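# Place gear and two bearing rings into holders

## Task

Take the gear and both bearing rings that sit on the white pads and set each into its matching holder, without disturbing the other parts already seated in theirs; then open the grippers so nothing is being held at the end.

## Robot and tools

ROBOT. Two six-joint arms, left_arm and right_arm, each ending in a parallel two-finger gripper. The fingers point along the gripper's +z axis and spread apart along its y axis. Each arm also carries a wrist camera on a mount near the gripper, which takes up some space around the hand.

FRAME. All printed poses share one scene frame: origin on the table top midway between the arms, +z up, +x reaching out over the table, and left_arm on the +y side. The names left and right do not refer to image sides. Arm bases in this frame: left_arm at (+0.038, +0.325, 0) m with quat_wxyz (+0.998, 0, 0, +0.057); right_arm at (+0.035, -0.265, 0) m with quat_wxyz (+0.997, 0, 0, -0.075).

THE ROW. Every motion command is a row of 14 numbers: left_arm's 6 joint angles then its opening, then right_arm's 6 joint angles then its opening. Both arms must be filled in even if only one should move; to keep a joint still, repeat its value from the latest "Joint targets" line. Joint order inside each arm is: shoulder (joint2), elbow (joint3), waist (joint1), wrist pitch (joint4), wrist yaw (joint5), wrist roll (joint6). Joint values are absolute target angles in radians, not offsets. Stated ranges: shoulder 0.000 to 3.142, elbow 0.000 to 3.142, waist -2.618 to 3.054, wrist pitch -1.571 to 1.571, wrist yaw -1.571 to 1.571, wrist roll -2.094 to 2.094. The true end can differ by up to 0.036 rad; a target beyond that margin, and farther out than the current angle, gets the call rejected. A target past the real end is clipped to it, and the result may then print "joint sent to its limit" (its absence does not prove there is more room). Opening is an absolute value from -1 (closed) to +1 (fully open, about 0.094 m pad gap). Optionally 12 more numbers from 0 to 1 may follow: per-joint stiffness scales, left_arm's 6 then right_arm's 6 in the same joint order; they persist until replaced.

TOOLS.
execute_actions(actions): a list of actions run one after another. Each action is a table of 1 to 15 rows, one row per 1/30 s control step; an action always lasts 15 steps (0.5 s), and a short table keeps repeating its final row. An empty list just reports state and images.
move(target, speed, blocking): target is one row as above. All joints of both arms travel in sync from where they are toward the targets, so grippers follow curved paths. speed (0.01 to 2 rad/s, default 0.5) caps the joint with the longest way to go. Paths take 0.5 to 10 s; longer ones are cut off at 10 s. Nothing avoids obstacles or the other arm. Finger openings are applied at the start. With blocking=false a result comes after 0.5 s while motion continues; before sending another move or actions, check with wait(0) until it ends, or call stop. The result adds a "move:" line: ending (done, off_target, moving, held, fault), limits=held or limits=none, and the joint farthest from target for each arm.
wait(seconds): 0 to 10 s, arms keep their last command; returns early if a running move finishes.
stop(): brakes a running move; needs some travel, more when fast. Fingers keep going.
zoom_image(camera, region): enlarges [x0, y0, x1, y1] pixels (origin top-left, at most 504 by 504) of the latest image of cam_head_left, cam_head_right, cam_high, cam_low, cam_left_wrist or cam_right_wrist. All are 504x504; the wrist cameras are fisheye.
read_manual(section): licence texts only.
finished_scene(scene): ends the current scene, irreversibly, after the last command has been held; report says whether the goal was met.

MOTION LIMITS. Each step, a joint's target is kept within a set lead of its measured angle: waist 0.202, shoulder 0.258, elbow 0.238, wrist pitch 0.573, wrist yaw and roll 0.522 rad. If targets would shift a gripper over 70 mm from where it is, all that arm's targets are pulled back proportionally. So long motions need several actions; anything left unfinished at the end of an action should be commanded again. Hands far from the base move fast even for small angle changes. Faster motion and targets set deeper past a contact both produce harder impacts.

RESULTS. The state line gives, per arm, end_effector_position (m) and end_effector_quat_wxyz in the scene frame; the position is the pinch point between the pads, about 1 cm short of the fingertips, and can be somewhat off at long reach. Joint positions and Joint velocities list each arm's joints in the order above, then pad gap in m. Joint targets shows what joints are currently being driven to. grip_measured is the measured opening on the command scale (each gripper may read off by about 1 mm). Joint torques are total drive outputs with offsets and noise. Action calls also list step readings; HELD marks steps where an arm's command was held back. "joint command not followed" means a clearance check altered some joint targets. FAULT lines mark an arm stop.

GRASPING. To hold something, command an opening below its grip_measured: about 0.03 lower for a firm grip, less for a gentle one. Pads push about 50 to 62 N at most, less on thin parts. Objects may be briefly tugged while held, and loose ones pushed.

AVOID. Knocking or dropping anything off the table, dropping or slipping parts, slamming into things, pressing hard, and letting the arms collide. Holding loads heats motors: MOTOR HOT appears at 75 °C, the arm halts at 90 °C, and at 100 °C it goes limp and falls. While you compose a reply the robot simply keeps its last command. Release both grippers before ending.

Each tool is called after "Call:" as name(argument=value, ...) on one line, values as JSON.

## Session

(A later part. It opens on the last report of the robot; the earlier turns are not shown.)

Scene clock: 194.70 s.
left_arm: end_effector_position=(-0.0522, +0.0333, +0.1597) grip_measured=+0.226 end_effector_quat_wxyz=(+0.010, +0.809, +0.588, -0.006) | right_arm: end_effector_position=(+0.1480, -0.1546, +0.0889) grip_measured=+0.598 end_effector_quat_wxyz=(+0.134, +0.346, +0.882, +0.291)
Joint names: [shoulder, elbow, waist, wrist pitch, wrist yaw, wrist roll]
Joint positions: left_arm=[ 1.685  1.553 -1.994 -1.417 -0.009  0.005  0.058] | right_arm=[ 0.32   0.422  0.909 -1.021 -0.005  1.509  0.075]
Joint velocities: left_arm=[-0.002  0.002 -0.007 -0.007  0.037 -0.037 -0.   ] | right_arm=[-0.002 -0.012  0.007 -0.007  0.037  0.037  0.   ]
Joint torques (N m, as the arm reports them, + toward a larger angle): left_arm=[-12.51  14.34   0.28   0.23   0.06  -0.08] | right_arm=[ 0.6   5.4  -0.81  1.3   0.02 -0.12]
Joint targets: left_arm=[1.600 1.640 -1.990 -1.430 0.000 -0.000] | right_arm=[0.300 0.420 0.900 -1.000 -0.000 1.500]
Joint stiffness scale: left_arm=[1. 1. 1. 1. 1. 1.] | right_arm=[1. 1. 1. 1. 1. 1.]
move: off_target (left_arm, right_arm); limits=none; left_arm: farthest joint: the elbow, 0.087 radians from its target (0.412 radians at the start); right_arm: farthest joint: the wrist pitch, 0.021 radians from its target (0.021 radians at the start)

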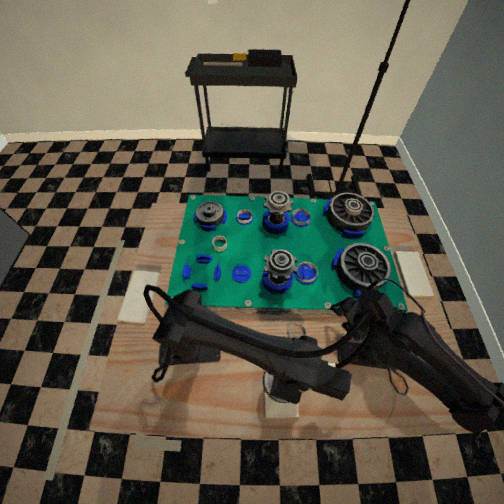

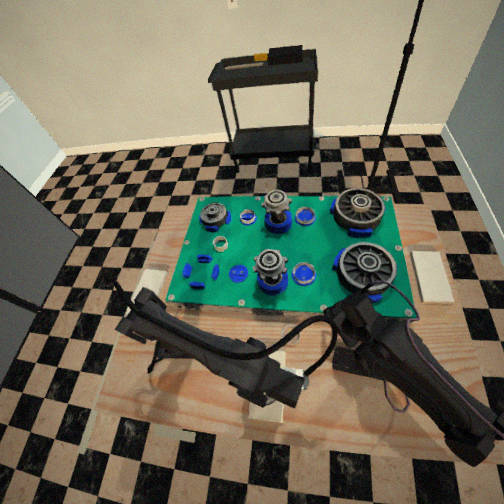

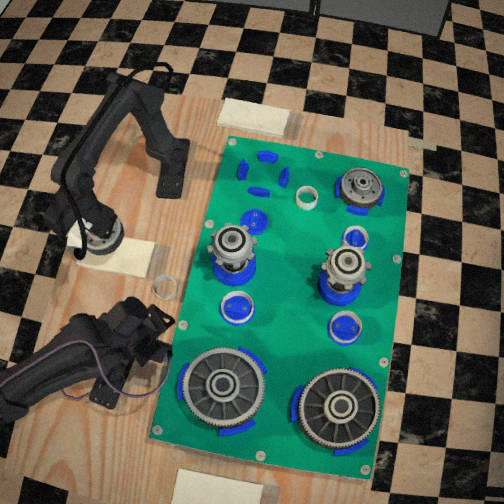

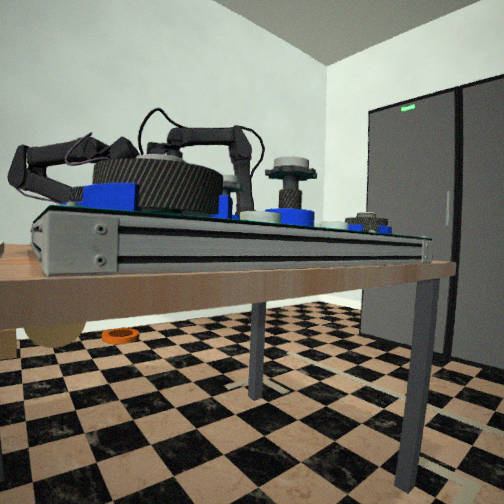

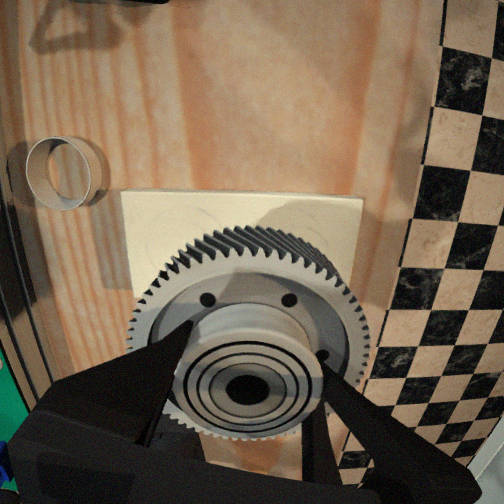

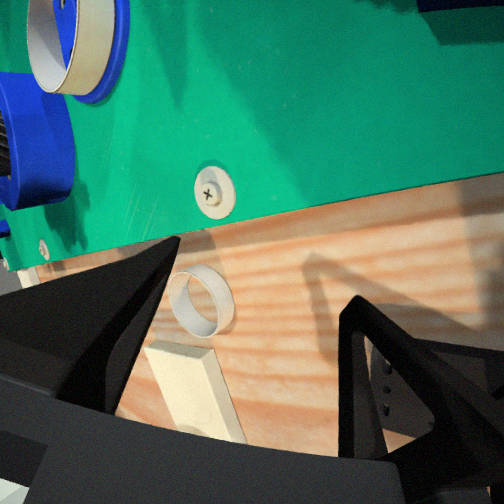

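Call:
move(target=[1.41,1.435,-1.5,-1.47,0,-1.2,0.06,0.3,0.42,0.9,-1.0,0,1.5,0.6], speed=0.4)

Call:
move(target=[1.41,1.435,-0.17,-1.47,0,-1.2,0.06,0.3,0.42,0.9,-1.0,0,1.5,0.6], speed=0.3)

Scene clock: 199.40 s.
left_arm: end_effector_position=(+0.0853, +0.0779, +0.1713) grip_measured=+0.226 end_effector_quat_wxyz=(+0.007, +0.100, +0.995, -0.010) | right_arm: end_effector_position=(+0.1480, -0.1546, +0.0889) grip_measured=+0.598 end_effector_quat_wxyz=(+0.134, +0.346, +0.882, +0.291)
Joint names: [shoulder, elbow, waist, wrist pitch, wrist yaw, wrist roll]
Joint positions: left_arm=[ 1.484  1.395 -1.506 -1.459 -0.007 -1.192  0.058] | right_arm=[ 0.32   0.422  0.909 -1.021 -0.005  1.509  0.075]
Joint velocities: left_arm=[ 0.007 -0.022  0.002 -0.081 -0.051 -0.007  0.001] | right_arm=[-0.007 -0.017 -0.002 -0.051 -0.022 -0.095 -0.   ]
Joint torques (N m, as the arm reports them, + toward a larger angle): left_arm=[-10.19   9.98   0.47   0.27   0.05  -0.1 ] | right_arm=[ 0.66  5.39 -0.82  1.28  0.   -0.12]
Joint targets: left_arm=[1.410 1.435 -1.500 -1.470 0.000 -1.200] | right_arm=[0.300 0.420 0.900 -1.000 -0.000 1.500]
Joint stiffness scale: left_arm=[1. 1. 1. 1. 1. 1.] | right_arm=[1. 1. 1. 1. 1. 1.]
move: off_target (left_arm, right_arm); limits=none; left_arm: farthest joint: the shoulder, 0.074 radians from its target (0.275 radians at the start); right_arm: farthest joint: the wrist pitch, 0.021 radians from its target (0.021 radians at the start)

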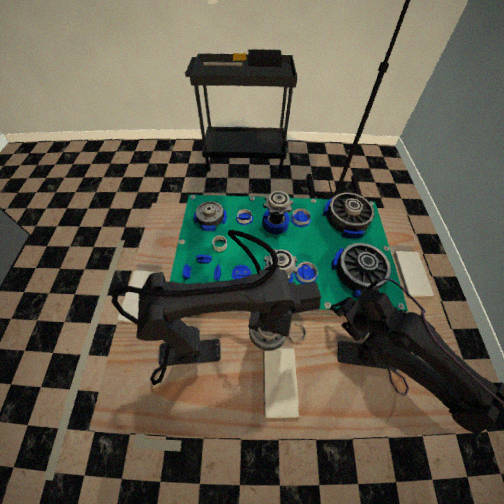

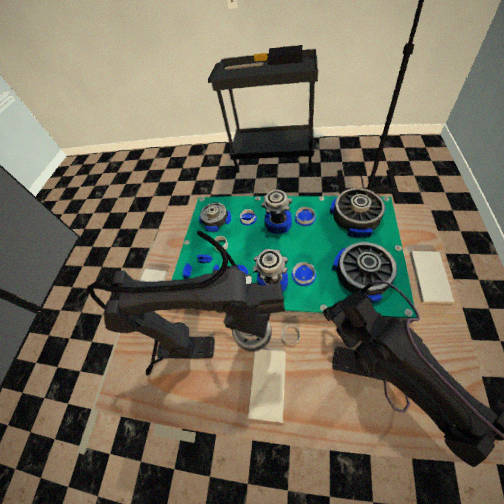

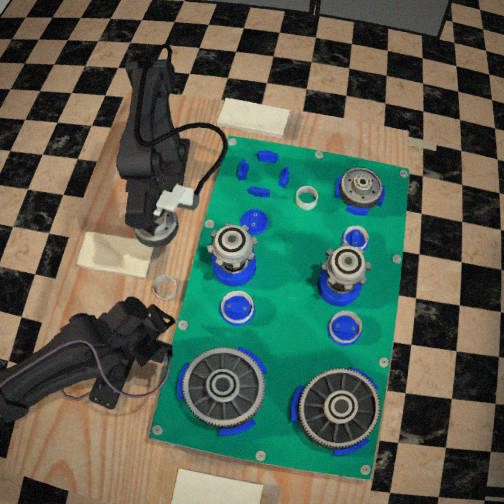

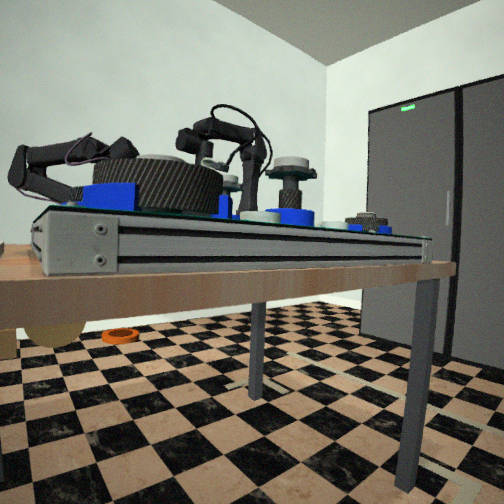

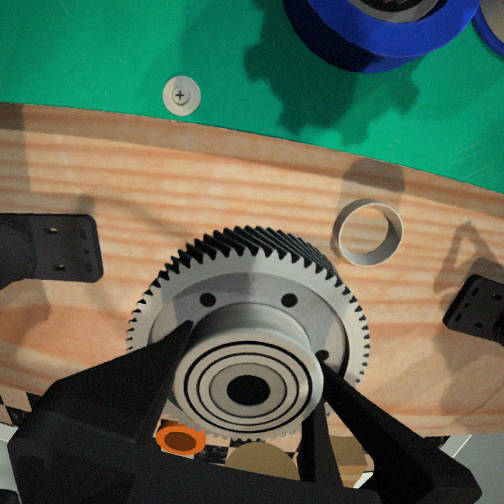

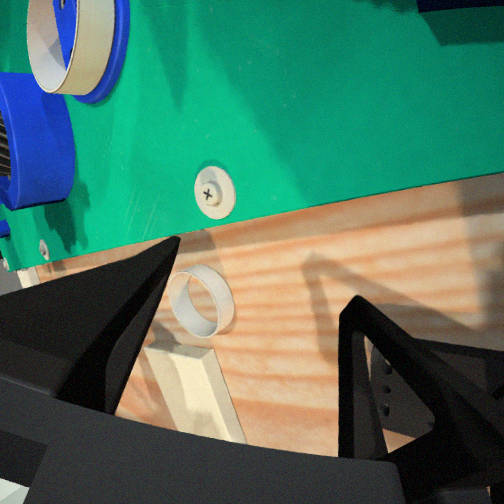

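Scene clock: 204.40 s.
left_arm: end_effector_position=(+0.2839, +0.3134, +0.1594) grip_measured=+0.226 end_effector_quat_wxyz=(-0.000, -0.537, +0.844, +0.006) | right_arm: end_effector_position=(+0.1480, -0.1546, +0.0889) grip_measured=+0.598 end_effector_quat_wxyz=(+0.134, +0.346, +0.882, +0.291)
Joint names: [shoulder, elbow, waist, wrist pitch, wrist yaw, wrist roll]
Joint positions: left_arm=[ 1.484  1.348 -0.174 -1.442 -0.009 -1.193  0.058] | right_arm=[ 0.32   0.422  0.909 -1.021 -0.005  1.509  0.075]
Joint velocities: left_arm=[-0.012  0.012  0.012 -0.037  0.007  0.066 -0.001] | right_arm=[-0.002  0.002 -0.012 -0.081  0.022  0.037 -0.001]
Joint torques (N m, as the arm reports them, + toward a larger angle): left_arm=[-10.24  14.15   0.35   0.01   0.03  -0.1 ] | right_arm=[ 0.62  5.36 -0.84  1.29  0.01 -0.13]
Joint targets: left_arm=[1.410 1.435 -0.170 -1.470 -0.000 -1.200] | right_arm=[0.300 0.420 0.900 -1.000 0.000 1.500]
Joint stiffness scale: left_arm=[1. 1. 1. 1. 1. 1.] | right_arm=[1. 1. 1. 1. 1. 1.]
move: off_target (left_arm, right_arm); limits=none; left_arm: farthest joint: the elbow, 0.087 radians from its target (0.040 radians at the start); right_arm: farthest joint: the wrist pitch, 0.021 radians from its target (0.021 radians at the start)

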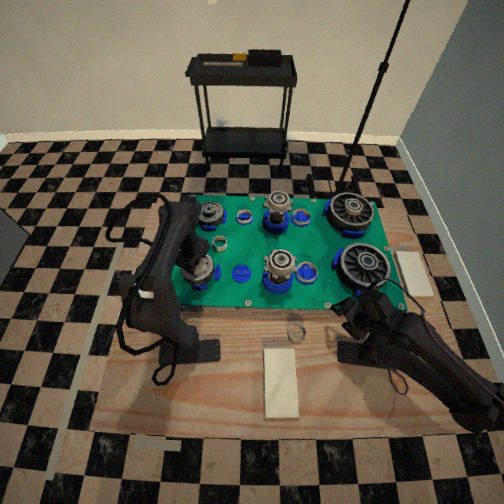

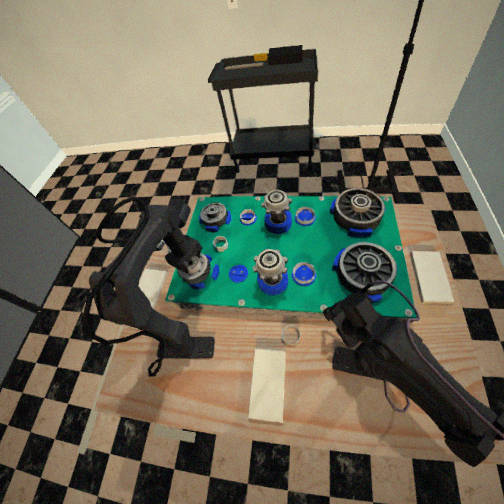

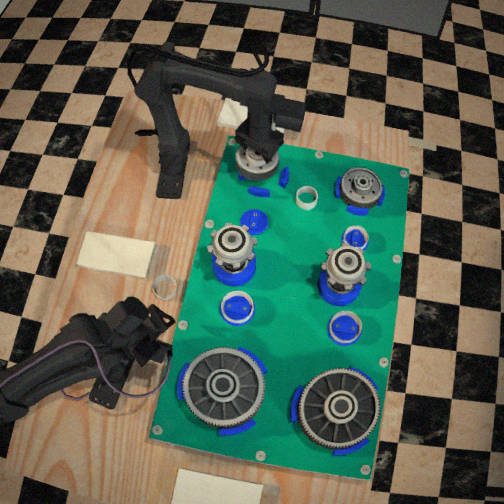

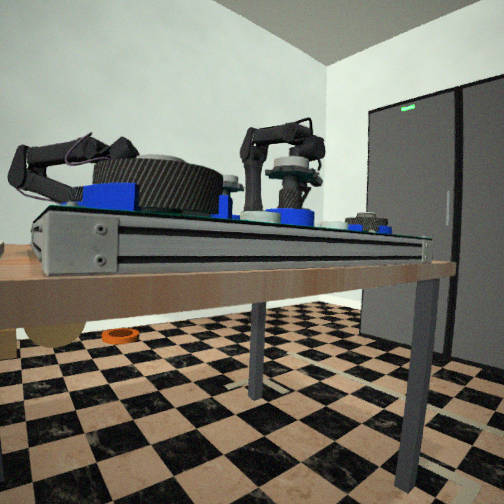

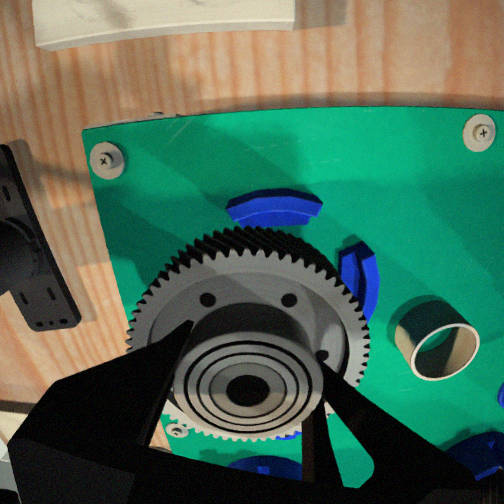

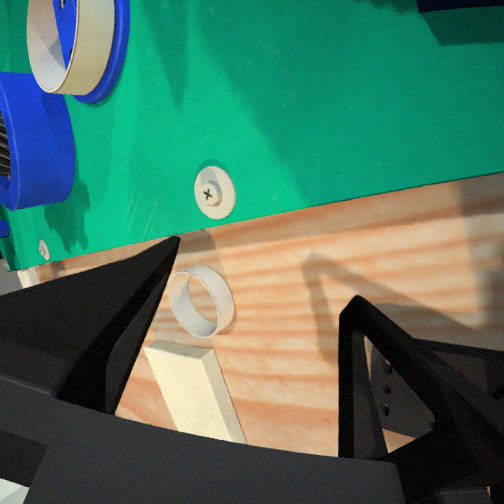

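Call:
move(target=[1.455,1.31,-0.18,-1.315,0,-1.2,0.06,0.3,0.42,0.9,-1.0,0,1.5,0.6], speed=0.08)

Scene clock: 206.90 s.
left_arm: end_effector_position=(+0.2997, +0.3113, +0.1326) grip_measured=+0.226 end_effector_quat_wxyz=(+0.002, -0.537, +0.843, -0.001) | right_arm: end_effector_position=(+0.1480, -0.1546, +0.0889) grip_measured=+0.598 end_effector_quat_wxyz=(+0.134, +0.346, +0.882, +0.291)
Joint names: [shoulder, elbow, waist, wrist pitch, wrist yaw, wrist roll]
Joint positions: left_arm=[ 1.528  1.282 -0.174 -1.321 -0.002 -1.194  0.058] | right_arm=[ 0.32   0.422  0.909 -1.021 -0.005  1.509  0.075]
Joint velocities: left_arm=[-0.007 -0.017 -0.007  0.022  0.007 -0.066  0.001] | right_arm=[-0.007  0.007  0.002 -0.037  0.007 -0.051  0.   ]
Joint torques (N m, as the arm reports them, + toward a larger angle): left_arm=[-10.53   8.92  -0.42   0.42  -0.02  -0.11] | right_arm=[ 0.63  5.42 -0.84  1.27  0.01 -0.11]
Joint targets: left_arm=[1.455 1.310 -0.180 -1.315 0.000 -1.200] | right_arm=[0.300 0.420 0.900 -1.000 0.000 1.500]
Joint stiffness scale: left_arm=[1. 1. 1. 1. 1. 1.] | right_arm=[1. 1. 1. 1. 1. 1.]
move: off_target (left_arm, right_arm); limits=none; left_arm: farthest joint: the shoulder, 0.073 radians from its target (0.029 radians at the start); right_arm: farthest joint: the wrist pitch, 0.021 radians from its target (0.021 radians at the start)

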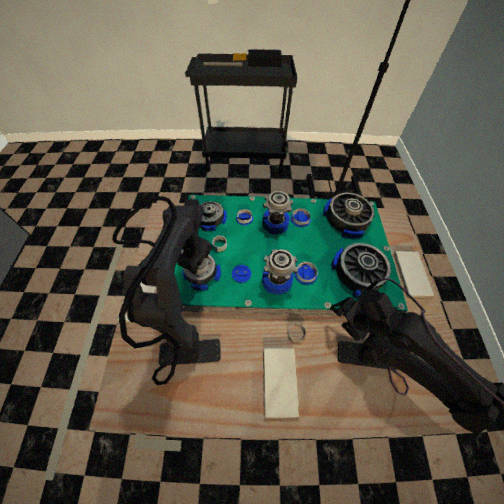

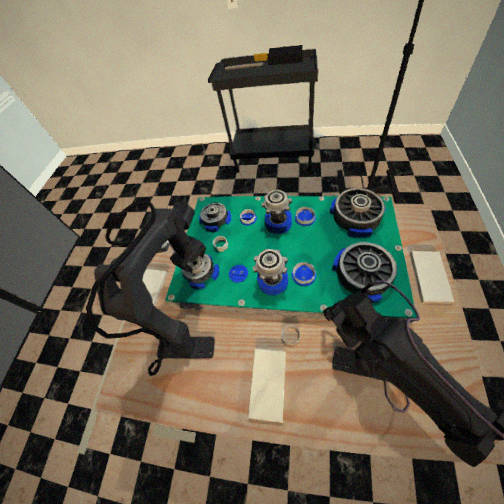

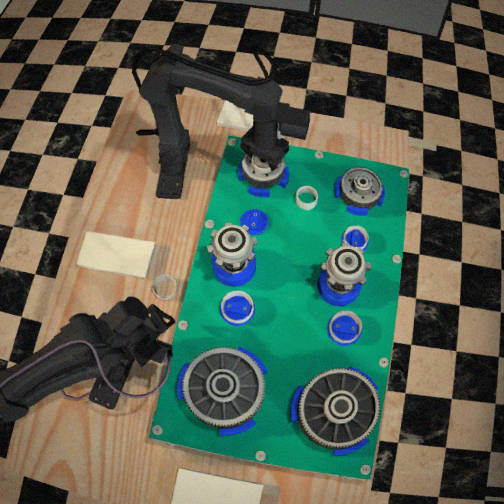

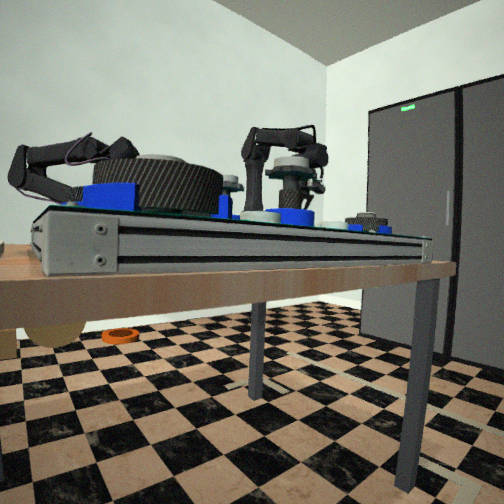

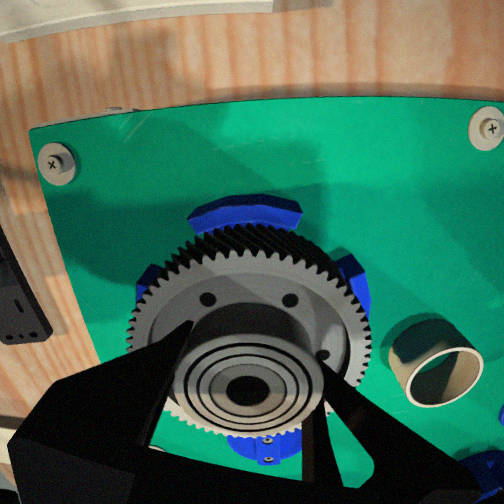

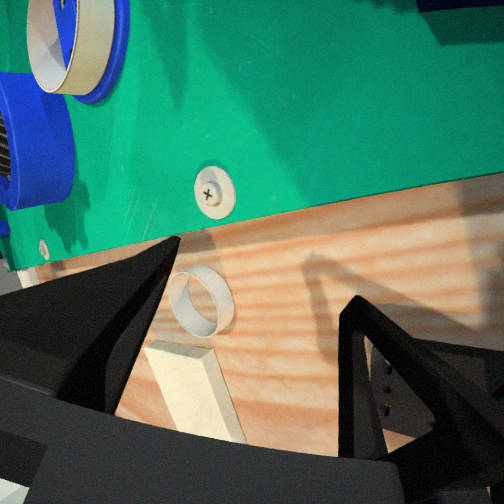

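Call:
zoom_image(camera="cam_left_wrist", region=[110, 170, 390, 350])

Call:
zoom_image(camera="cam_high", region=[220, 130, 310, 210])

Region (110, 170, 390, 350) of cam_left_wrist's 504x504 image, scaled by 1.800, with more detail than that image has; it fills the top 324 rows of this view, and the rest is white.

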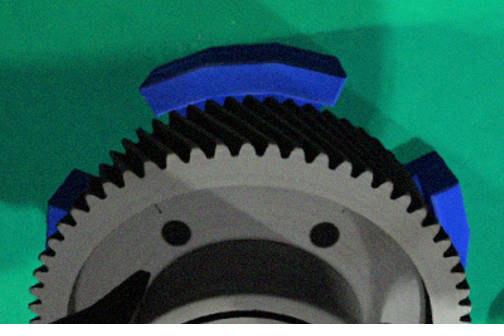

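Region (220, 130, 310, 210) of cam_high's 504x504 image, scaled by 5.600, with more detail than that image has.

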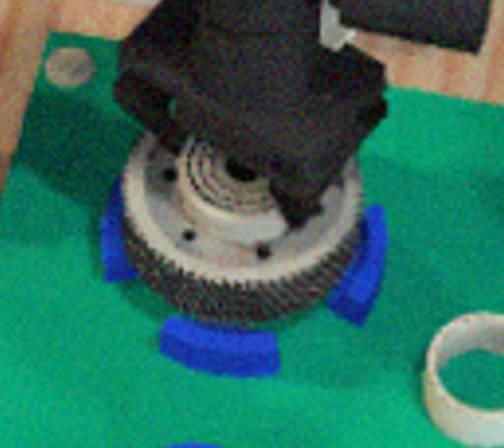

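Call:
execute_actions(actions=[[[1.455,1.305,-0.18,-1.31,0,-1.2,0.06,0.3,0.42,0.9,-1.0,0,1.5,0.6],[1.455,1.30,-0.18,-1.305,0,-1.2,0.06,0.3,0.42,0.9,-1.0,0,1.5,0.6],[1.455,1.30,-0.18,-1.30,0,-1.2,0.06,0.3,0.42,0.9,-1.0,0,1.5,0.6],[1.455,1.295,-0.18,-1.295,0,-1.2,0.06,0.3,0.42,0.9,-1.0,0,1.5,0.6],[1.455,1.295,-0.18,-1.295,0,-1.2,0.06,0.3,0.42,0.9,-1.0,0,1.5,0.6],[1.455,1.29,-0.18,-1.29,0,-1.2,0.06,0.3,0.42,0.9,-1.0,0,1.5,0.6],[1.455,1.29,-0.18,-1.29,0,-1.2,0.06,0.3,0.42,0.9,-1.0,0,1.5,0.6],[1.455,1.285,-0.18,-1.285,0,-1.2,0.06,0.3,0.42,0.9,-1.0,0,1.5,0.6],[1.455,1.285,-0.18,-1.285,0,-1.2,0.06,0.3,0.42,0.9,-1.0,0,1.5,0.6],[1.455,1.28,-0.18,-1.28,0,-1.2,0.06,0.3,0.42,0.9,-1.0,0,1.5,0.6],[1.455,1.28,-0.18,-1.28,0,-1.2,0.06,0.3,0.42,0.9,-1.0,0,1.5,0.6],[1.455,1.275,-0.18,-1.275,0,-1.2,0.06,0.3,0.42,0.9,-1.0,0,1.5,0.6],[1.455,1.275,-0.18,-1.275,0,-1.2,0.06,0.3,0.42,0.9,-1.0,0,1.5,0.6],[1.455,1.27,-0.18,-1.27,0,-1.2,0.06,0.3,0.42,0.9,-1.0,0,1.5,0.6],[1.455,1.27,-0.18,-1.27,0,-1.2,0.06,0.3,0.42,0.9,-1.0,0,1.5,0.6]],[[1.455,1.265,-0.18,-1.265,0,-1.2,0.06,0.3,0.42,0.9,-1.0,0,1.5,0.6],[1.455,1.265,-0.18,-1.265,0,-1.2,0.06,0.3,0.42,0.9,-1.0,0,1.5,0.6],[1.455,1.26,-0.18,-1.26,0,-1.2,0.06,0.3,0.42,0.9,-1.0,0,1.5,0.6],[1.455,1.26,-0.18,-1.26,0,-1.2,0.06,0.3,0.42,0.9,-1.0,0,1.5,0.6],[1.455,1.255,-0.18,-1.255,0,-1.2,0.06,0.3,0.42,0.9,-1.0,0,1.5,0.6],[1.455,1.255,-0.18,-1.255,0,-1.2,0.06,0.3,0.42,0.9,-1.0,0,1.5,0.6],[1.455,1.25,-0.18,-1.25,0,-1.2,0.06,0.3,0.42,0.9,-1.0,0,1.5,0.6],[1.455,1.25,-0.18,-1.25,0,-1.2,0.06,0.3,0.42,0.9,-1.0,0,1.5,0.6],[1.455,1.245,-0.18,-1.245,0,-1.2,0.06,0.3,0.42,0.9,-1.0,0,1.5,0.6],[1.455,1.245,-0.18,-1.245,0,-1.2,0.06,0.3,0.42,0.9,-1.0,0,1.5,0.6],[1.455,1.24,-0.18,-1.24,0,-1.2,0.06,0.3,0.42,0.9,-1.0,0,1.5,0.6],[1.455,1.24,-0.18,-1.24,0,-1.2,0.06,0.3,0.42,0.9,-1.0,0,1.5,0.6],[1.455,1.235,-0.18,-1.235,0,-1.2,0.06,0.3,0.42,0.9,-1.0,0,1.5,0.6]],[[1.455,1.235,-0.18,-1.235,0,-1.2,0.06,0.3,0.42,0.9,-1.0,0,1.5,0.6]]])

Scene clock: 210.40 s.
left_arm: end_effector_position=(+0.2969, +0.3125, +0.1317) grip_measured=+0.226 end_effector_quat_wxyz=(+0.015, -0.537, +0.843, -0.006) | right_arm: end_effector_position=(+0.1480, -0.1546, +0.0889) grip_measured=+0.598 end_effector_quat_wxyz=(+0.134, +0.346, +0.882, +0.291)
Joint names: [shoulder, elbow, waist, wrist pitch, wrist yaw, wrist roll]
Joint positions: left_arm=[ 1.492  1.245 -0.175 -1.292 -0.009 -1.194  0.058] | right_arm=[ 0.32   0.422  0.909 -1.021 -0.005  1.509  0.075]
Joint velocities: left_arm=[-0.002  0.007 -0.017  0.007 -0.037  0.007  0.   ] | right_arm=[ 0.002  0.012 -0.017 -0.007  0.022  0.037 -0.   ]
Joint torques (N m, as the arm reports them, + toward a larger angle): left_arm=[-7.61  5.69 -0.39  1.11  0.04 -0.09] | right_arm=[ 0.63  5.35 -0.79  1.29  0.   -0.13]
Joint targets: left_arm=[1.455 1.235 -0.180 -1.235 -0.000 -1.200] | right_arm=[0.300 0.420 0.900 -1.000 0.000 1.500]
Joint stiffness scale: left_arm=[1. 1. 1. 1. 1. 1.] | right_arm=[1. 1. 1. 1. 1. 1.]
Step readings (joint positions; steps 1 to 15: 1st action; 16 to 30: 2nd action; 31 to 45: 3rd action):
0: left_arm=[1.528 1.282 -0.174 -1.321 -0.002 -1.194] | right_arm=[0.320 0.422 0.909 -1.021 -0.005 1.509]
1: left_arm=[1.528 1.281 -0.174 -1.320 -0.002 -1.194] | right_arm=[0.320 0.422 0.909 -1.021 -0.005 1.509]
2: left_arm=[1.527 1.278 -0.174 -1.317 -0.001 -1.194] | right_arm=[0.320 0.422 0.909 -1.021 -0.005 1.509]
4: left_arm=[1.523 1.274 -0.175 -1.314 -0.003 -1.194] | right_arm=[0.320 0.422 0.909 -1.021 -0.005 1.509]
8: left_arm=[1.518 1.269 -0.175 -1.310 -0.004 -1.194] | right_arm=[0.320 0.422 0.909 -1.021 -0.005 1.509]
15: left_arm=[1.510 1.261 -0.175 -1.305 -0.006 -1.194] | right_arm=[0.320 0.422 0.909 -1.021 -0.005 1.509]
16: left_arm=[1.508 1.260 -0.175 -1.304 -0.006 -1.194] | right_arm=[0.320 0.422 0.909 -1.021 -0.005 1.509]
17: left_arm=[1.507 1.259 -0.175 -1.303 -0.006 -1.194] | right_arm=[0.320 0.422 0.909 -1.021 -0.005 1.509]
19: left_arm=[1.505 1.257 -0.175 -1.301 -0.007 -1.194] | right_arm=[0.320 0.422 0.909 -1.021 -0.005 1.509]
23: left_arm=[1.500 1.253 -0.175 -1.297 -0.007 -1.194] | right_arm=[0.320 0.422 0.909 -1.021 -0.005 1.509]
30: left_arm=[1.493 1.245 -0.175 -1.292 -0.008 -1.194] | right_arm=[0.320 0.422 0.909 -1.021 -0.005 1.509]
31: left_arm=[1.492 1.245 -0.175 -1.292 -0.008 -1.194] | right_arm=[0.320 0.422 0.909 -1.021 -0.005 1.509]
32: left_arm=[1.492 1.245 -0.175 -1.292 -0.009 -1.194] | right_arm=[0.320 0.422 0.909 -1.021 -0.005 1.509]
34: left_arm=[1.492 1.245 -0.175 -1.292 -0.009 -1.194] | right_arm=[0.320 0.422 0.909 -1.021 -0.005 1.509]
38: left_arm=[1.492 1.245 -0.175 -1.292 -0.009 -1.194] | right_arm=[0.320 0.422 0.909 -1.021 -0.005 1.509]
45: Joint positions above

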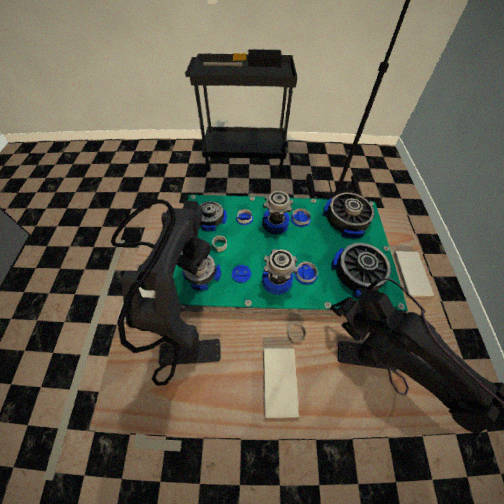

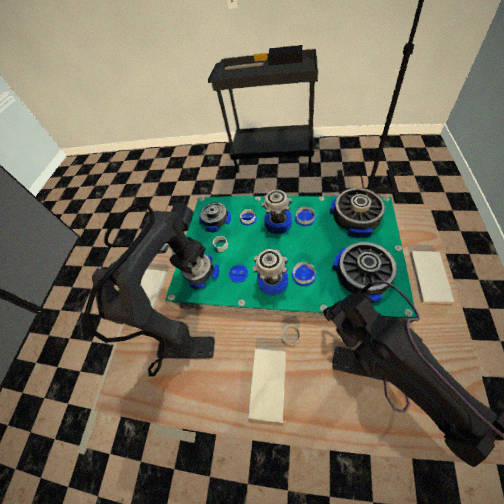

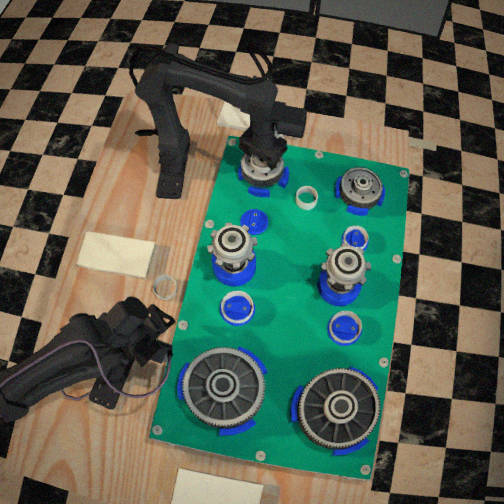

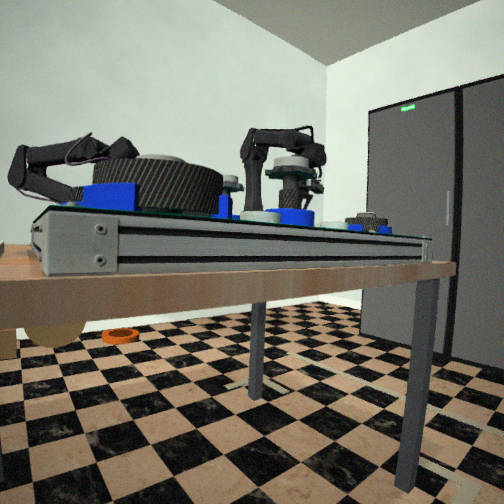

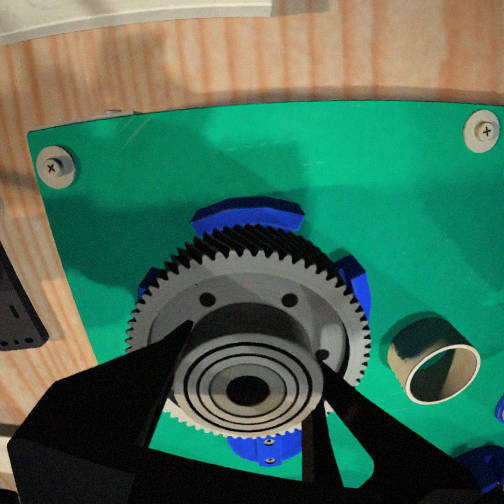

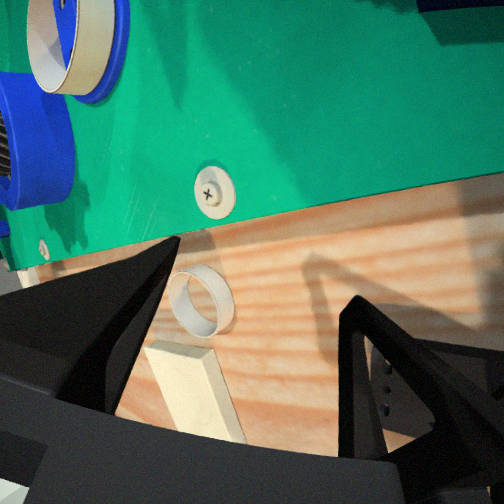

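Call:
execute_actions(actions=[[[1.455,1.26,-0.18,-1.26,0,-1.2,0.06,0.3,0.42,0.9,-1.0,0,1.5,0.6],[1.455,1.28,-0.18,-1.28,0,-1.2,0.06,0.3,0.42,0.9,-1.0,0,1.5,0.6],[1.455,1.30,-0.18,-1.29,0,-1.2,0.06,0.3,0.42,0.9,-1.0,0,1.5,0.6],[1.455,1.32,-0.18,-1.30,0,-1.2,0.06,0.3,0.42,0.9,-1.0,0,1.5,0.6],[1.455,1.33,-0.18,-1.31,0,-1.2,0.06,0.3,0.42,0.9,-1.0,0,1.5,0.6],[1.455,1.34,-0.18,-1.32,0,-1.2,0.06,0.3,0.42,0.9,-1.0,0,1.5,0.6],[1.455,1.35,-0.18,-1.325,0,-1.2,0.06,0.3,0.42,0.9,-1.0,0,1.5,0.6],[1.455,1.36,-0.18,-1.33,0,-1.2,0.06,0.3,0.42,0.9,-1.0,0,1.5,0.6],[1.46,1.37,-0.18,-1.335,0,-1.2,0.06,0.3,0.42,0.9,-1.0,0,1.5,0.6],[1.465,1.38,-0.18,-1.34,0,-1.2,0.06,0.3,0.42,0.9,-1.0,0,1.5,0.6],[1.47,1.385,-0.18,-1.345,0,-1.2,0.06,0.3,0.42,0.9,-1.0,0,1.5,0.6],[1.475,1.39,-0.18,-1.35,0,-1.2,0.06,0.3,0.42,0.9,-1.0,0,1.5,0.6],[1.48,1.395,-0.18,-1.35,0,-1.2,0.06,0.3,0.42,0.9,-1.0,0,1.5,0.6],[1.485,1.40,-0.18,-1.35,0,-1.2,0.06,0.3,0.42,0.9,-1.0,0,1.5,0.6],[1.49,1.40,-0.18,-1.35,0,-1.2,0.06,0.3,0.42,0.9,-1.0,0,1.5,0.6]],[[1.495,1.40,-0.18,-1.35,0,-1.2,0.06,0.3,0.42,0.9,-1.0,0,1.5,0.6],[1.50,1.40,-0.18,-1.35,0,-1.2,0.06,0.3,0.42,0.9,-1.0,0,1.5,0.6]]])

Scene clock: 212.63 s.
left_arm: end_effector_position=(+0.3048, +0.3117, +0.1362) grip_measured=+0.226 end_effector_quat_wxyz=(+0.004, -0.537, +0.843, +0.002) | right_arm: end_effector_position=(+0.1480, -0.1546, +0.0889) grip_measured=+0.598 end_effector_quat_wxyz=(+0.134, +0.346, +0.882, +0.291)
Joint names: [shoulder, elbow, waist, wrist pitch, wrist yaw, wrist roll]
Joint positions: left_arm=[ 1.548  1.316 -0.175 -1.335 -0.007 -1.194  0.058] | right_arm=[ 0.32   0.422  0.909 -1.021 -0.005  1.509  0.075]
Joint velocities: left_arm=[-0.012 -0.012 -0.007 -0.022 -0.022  0.022  0.   ] | right_arm=[ 0.002  0.007 -0.002 -0.022  0.022 -0.051 -0.002]
Joint torques (N m, as the arm reports them, + toward a larger angle): left_arm=[-8.72 13.98 -0.39  0.18  0.03 -0.08] | right_arm=[ 0.63  5.39 -0.8   1.29  0.   -0.12]
Joint targets: left_arm=[1.500 1.400 -0.180 -1.350 -0.000 -1.200] | right_arm=[0.300 0.420 0.900 -1.000 -0.000 1.500]
Joint stiffness scale: left_arm=[1. 1. 1. 1. 1. 1.] | right_arm=[1. 1. 1. 1. 1. 1.]
Step readings (joint positions; steps 1 to 15: 1st action; 16 to 30: 2nd action):
0: left_arm=[1.492 1.245 -0.175 -1.292 -0.009 -1.194] | right_arm=[0.320 0.422 0.909 -1.021 -0.005 1.509]
1: left_arm=[1.492 1.245 -0.175 -1.292 -0.009 -1.194] | right_arm=[0.320 0.422 0.909 -1.021 -0.005 1.509]
2: left_arm=[1.492 1.245 -0.175 -1.293 -0.009 -1.194] | right_arm=[0.320 0.422 0.909 -1.021 -0.005 1.509]
4: left_arm=[1.492 1.248 -0.175 -1.297 -0.009 -1.194] | right_arm=[0.320 0.422 0.909 -1.021 -0.005 1.509]
8: left_arm=[1.495 1.255 -0.175 -1.307 -0.009 -1.194] | right_arm=[0.320 0.422 0.909 -1.021 -0.005 1.509]
15: left_arm=[1.521 1.306 -0.175 -1.334 -0.007 -1.194] | right_arm=[0.320 0.422 0.909 -1.021 -0.005 1.509]
16: left_arm=[1.526 1.311 -0.175 -1.334 -0.007 -1.194] | right_arm=[0.320 0.422 0.909 -1.021 -0.005 1.509]
17: left_arm=[1.530 1.315 -0.175 -1.334 -0.007 -1.194] | right_arm=[0.320 0.422 0.909 -1.021 -0.005 1.509]
19: left_arm=[1.539 1.316 -0.175 -1.334 -0.007 -1.194] | right_arm=[0.320 0.422 0.909 -1.021 -0.005 1.509]
23: left_arm=[1.548 1.316 -0.175 -1.335 -0.007 -1.194] | right_arm=[0.320 0.422 0.909 -1.021 -0.005 1.509]
30: Joint positions above

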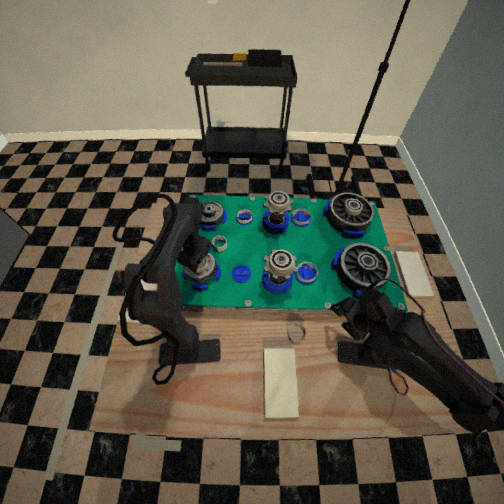

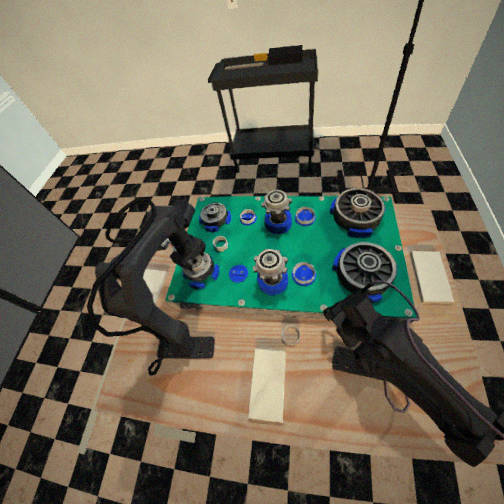

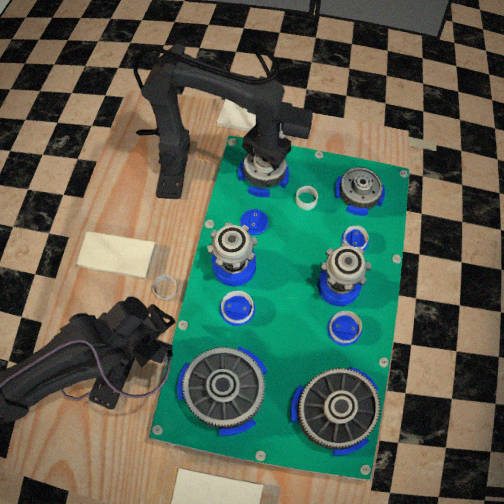

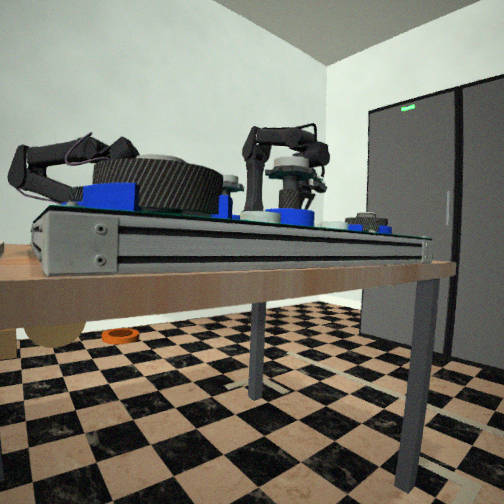

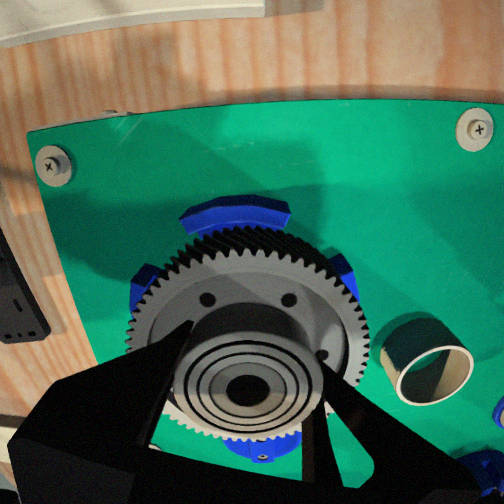

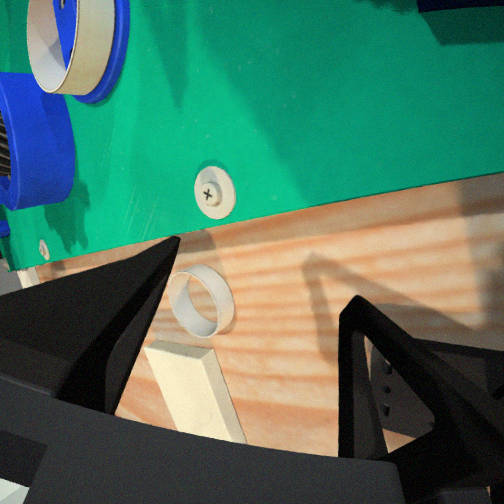

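Call:
zoom_image(camera="cam_left_wrist", region=[110, 170, 390, 350])

Call:
zoom_image(camera="cam_high", region=[220, 130, 310, 210])

Region (110, 170, 390, 350) of cam_left_wrist's 504x504 image, scaled by 1.800, with more detail than that image has; it fills the top 324 rows of this view, and the rest is white.

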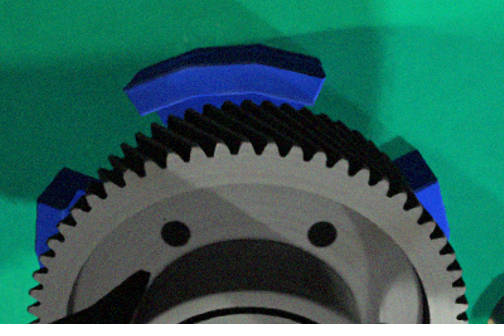

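Region (220, 130, 310, 210) of cam_high's 504x504 image, scaled by 5.600, with more detail than that image has.

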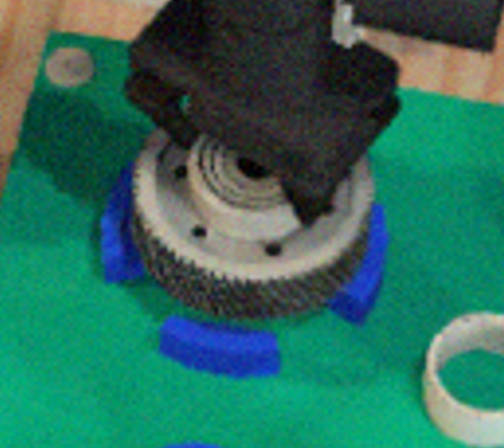

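Call:
execute_actions(actions=[[[1.50,1.385,-0.172,-1.34,0,-1.2,0.06,0.3,0.42,0.9,-1.0,0,1.5,0.6],[1.50,1.37,-0.168,-1.33,0,-1.2,0.06,0.3,0.42,0.9,-1.0,0,1.5,0.6],[1.50,1.36,-0.165,-1.325,0,-1.2,0.06,0.3,0.42,0.9,-1.0,0,1.5,0.6],[1.50,1.35,-0.165,-1.325,0,-1.2,0.06,0.3,0.42,0.9,-1.0,0,1.5,0.6],[1.50,1.345,-0.165,-1.325,0,-1.2,0.06,0.3,0.42,0.9,-1.0,0,1.5,0.6],[1.50,1.342,-0.165,-1.325,0,-1.2,0.06,0.3,0.42,0.9,-1.0,0,1.5,0.6],[1.50,1.339,-0.165,-1.325,0,-1.2,0.06,0.3,0.42,0.9,-1.0,0,1.5,0.6],[1.50,1.336,-0.165,-1.325,0,-1.2,0.06,0.3,0.42,0.9,-1.0,0,1.5,0.6]],[[1.50,1.336,-0.165,-1.325,0,-1.2,0.06,0.3,0.42,0.9,-1.0,0,1.5,0.6]]])

Call:
zoom_image(camera="cam_left_wrist", region=[110, 170, 390, 350])

Scene clock: 215.23 s.
left_arm: end_effector_position=(+0.3044, +0.3116, +0.1328) grip_measured=+0.226 end_effector_quat_wxyz=(+0.003, -0.537, +0.843, +0.001) | right_arm: end_effector_position=(+0.1480, -0.1546, +0.0889) grip_measured=+0.598 end_effector_quat_wxyz=(+0.134, +0.346, +0.882, +0.291)
Joint names: [shoulder, elbow, waist, wrist pitch, wrist yaw, wrist roll]
Joint positions: left_arm=[ 1.548  1.302 -0.174 -1.322 -0.005 -1.194  0.058] | right_arm=[ 0.32   0.422  0.909 -1.021 -0.005  1.509  0.075]
Joint velocities: left_arm=[-0.012 -0.012  0.027  0.037 -0.066 -0.051 -0.   ] | right_arm=[ 0.012  0.002 -0.007 -0.022 -0.007  0.051  0.   ]
Joint torques (N m, as the arm reports them, + toward a larger angle): left_arm=[-8.73  9.5   0.74  0.32  0.   -0.08] | right_arm=[ 0.64  5.4  -0.81  1.3   0.01 -0.11]
Joint targets: left_arm=[1.500 1.336 -0.165 -1.325 0.000 -1.200] | right_arm=[0.300 0.420 0.900 -1.000 0.000 1.500]
Joint stiffness scale: left_arm=[1. 1. 1. 1. 1. 1.] | right_arm=[1. 1. 1. 1. 1. 1.]
Step readings (joint positions; steps 1 to 15: 1st action; 16 to 30: 2nd action):
0: left_arm=[1.548 1.316 -0.175 -1.335 -0.007 -1.194] | right_arm=[0.320 0.422 0.909 -1.021 -0.005 1.509]
1: left_arm=[1.548 1.316 -0.175 -1.335 -0.007 -1.194] | right_arm=[0.320 0.422 0.909 -1.021 -0.005 1.509]
2: left_arm=[1.548 1.316 -0.175 -1.335 -0.007 -1.194] | right_arm=[0.320 0.422 0.909 -1.021 -0.005 1.509]
4: left_arm=[1.548 1.316 -0.175 -1.334 -0.007 -1.194] | right_arm=[0.320 0.422 0.909 -1.021 -0.005 1.509]
8: left_arm=[1.548 1.308 -0.175 -1.327 -0.006 -1.194] | right_arm=[0.320 0.422 0.909 -1.021 -0.005 1.509]
15: left_arm=[1.548 1.302 -0.174 -1.322 -0.005 -1.194] | right_arm=[0.320 0.422 0.909 -1.021 -0.005 1.509]
16: left_arm=[1.548 1.302 -0.174 -1.322 -0.005 -1.194] | right_arm=[0.320 0.422 0.909 -1.021 -0.005 1.509]
17: left_arm=[1.548 1.302 -0.174 -1.322 -0.005 -1.194] | right_arm=[0.320 0.422 0.909 -1.021 -0.005 1.509]
19: left_arm=[1.548 1.302 -0.174 -1.322 -0.005 -1.194] | right_arm=[0.320 0.422 0.909 -1.021 -0.005 1.509]
23: left_arm=[1.548 1.302 -0.174 -1.322 -0.005 -1.194] | right_arm=[0.320 0.422 0.909 -1.021 -0.005 1.509]
30: Joint positions above

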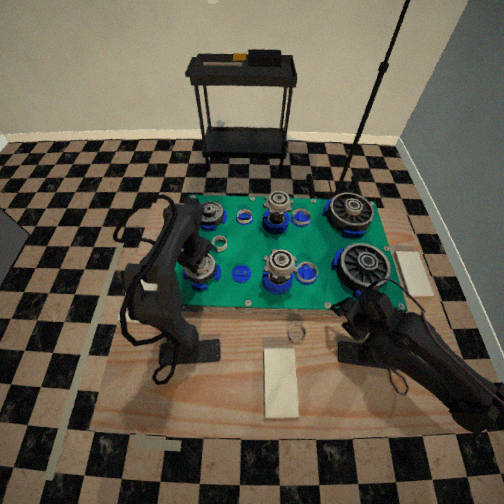

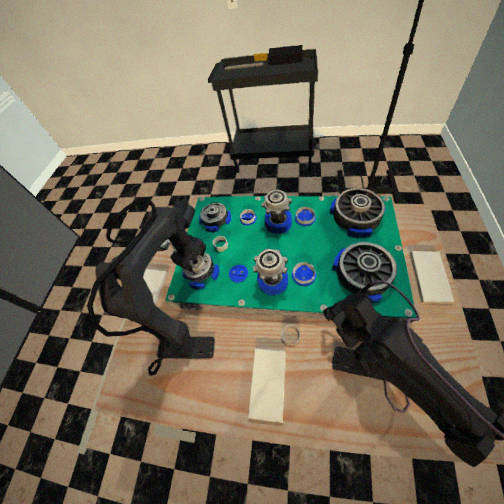

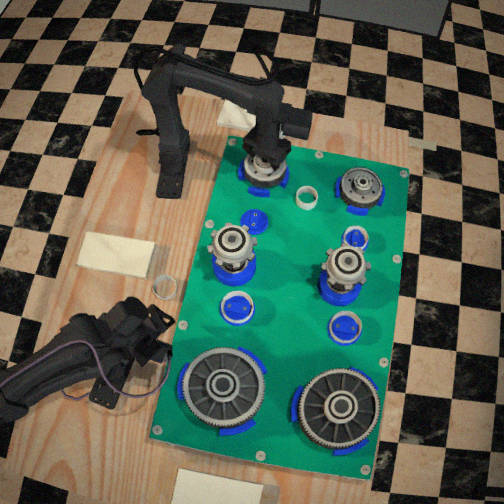

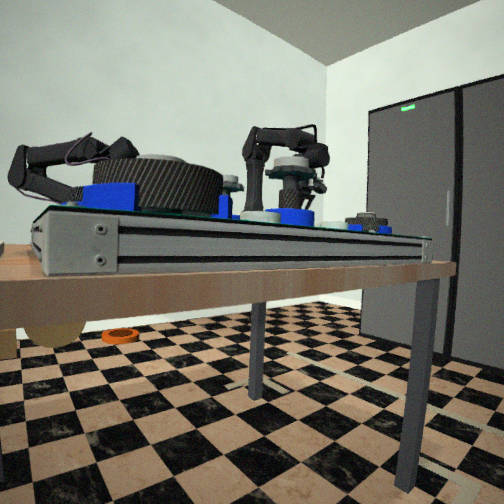

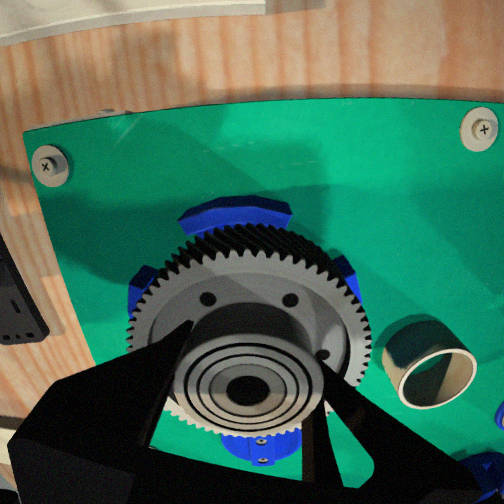

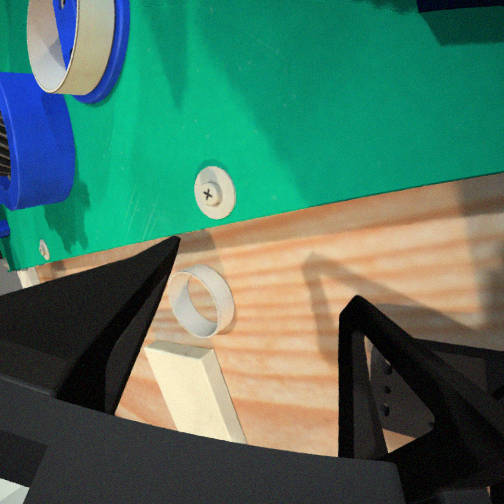

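Region (110, 170, 390, 350) of cam_left_wrist's 504x504 image, scaled by 1.800, with more detail than that image has; it fills the top 324 rows of this view, and the rest is white.

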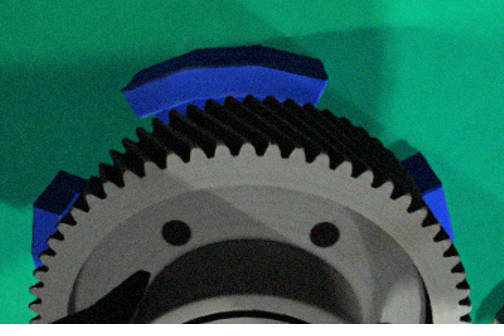

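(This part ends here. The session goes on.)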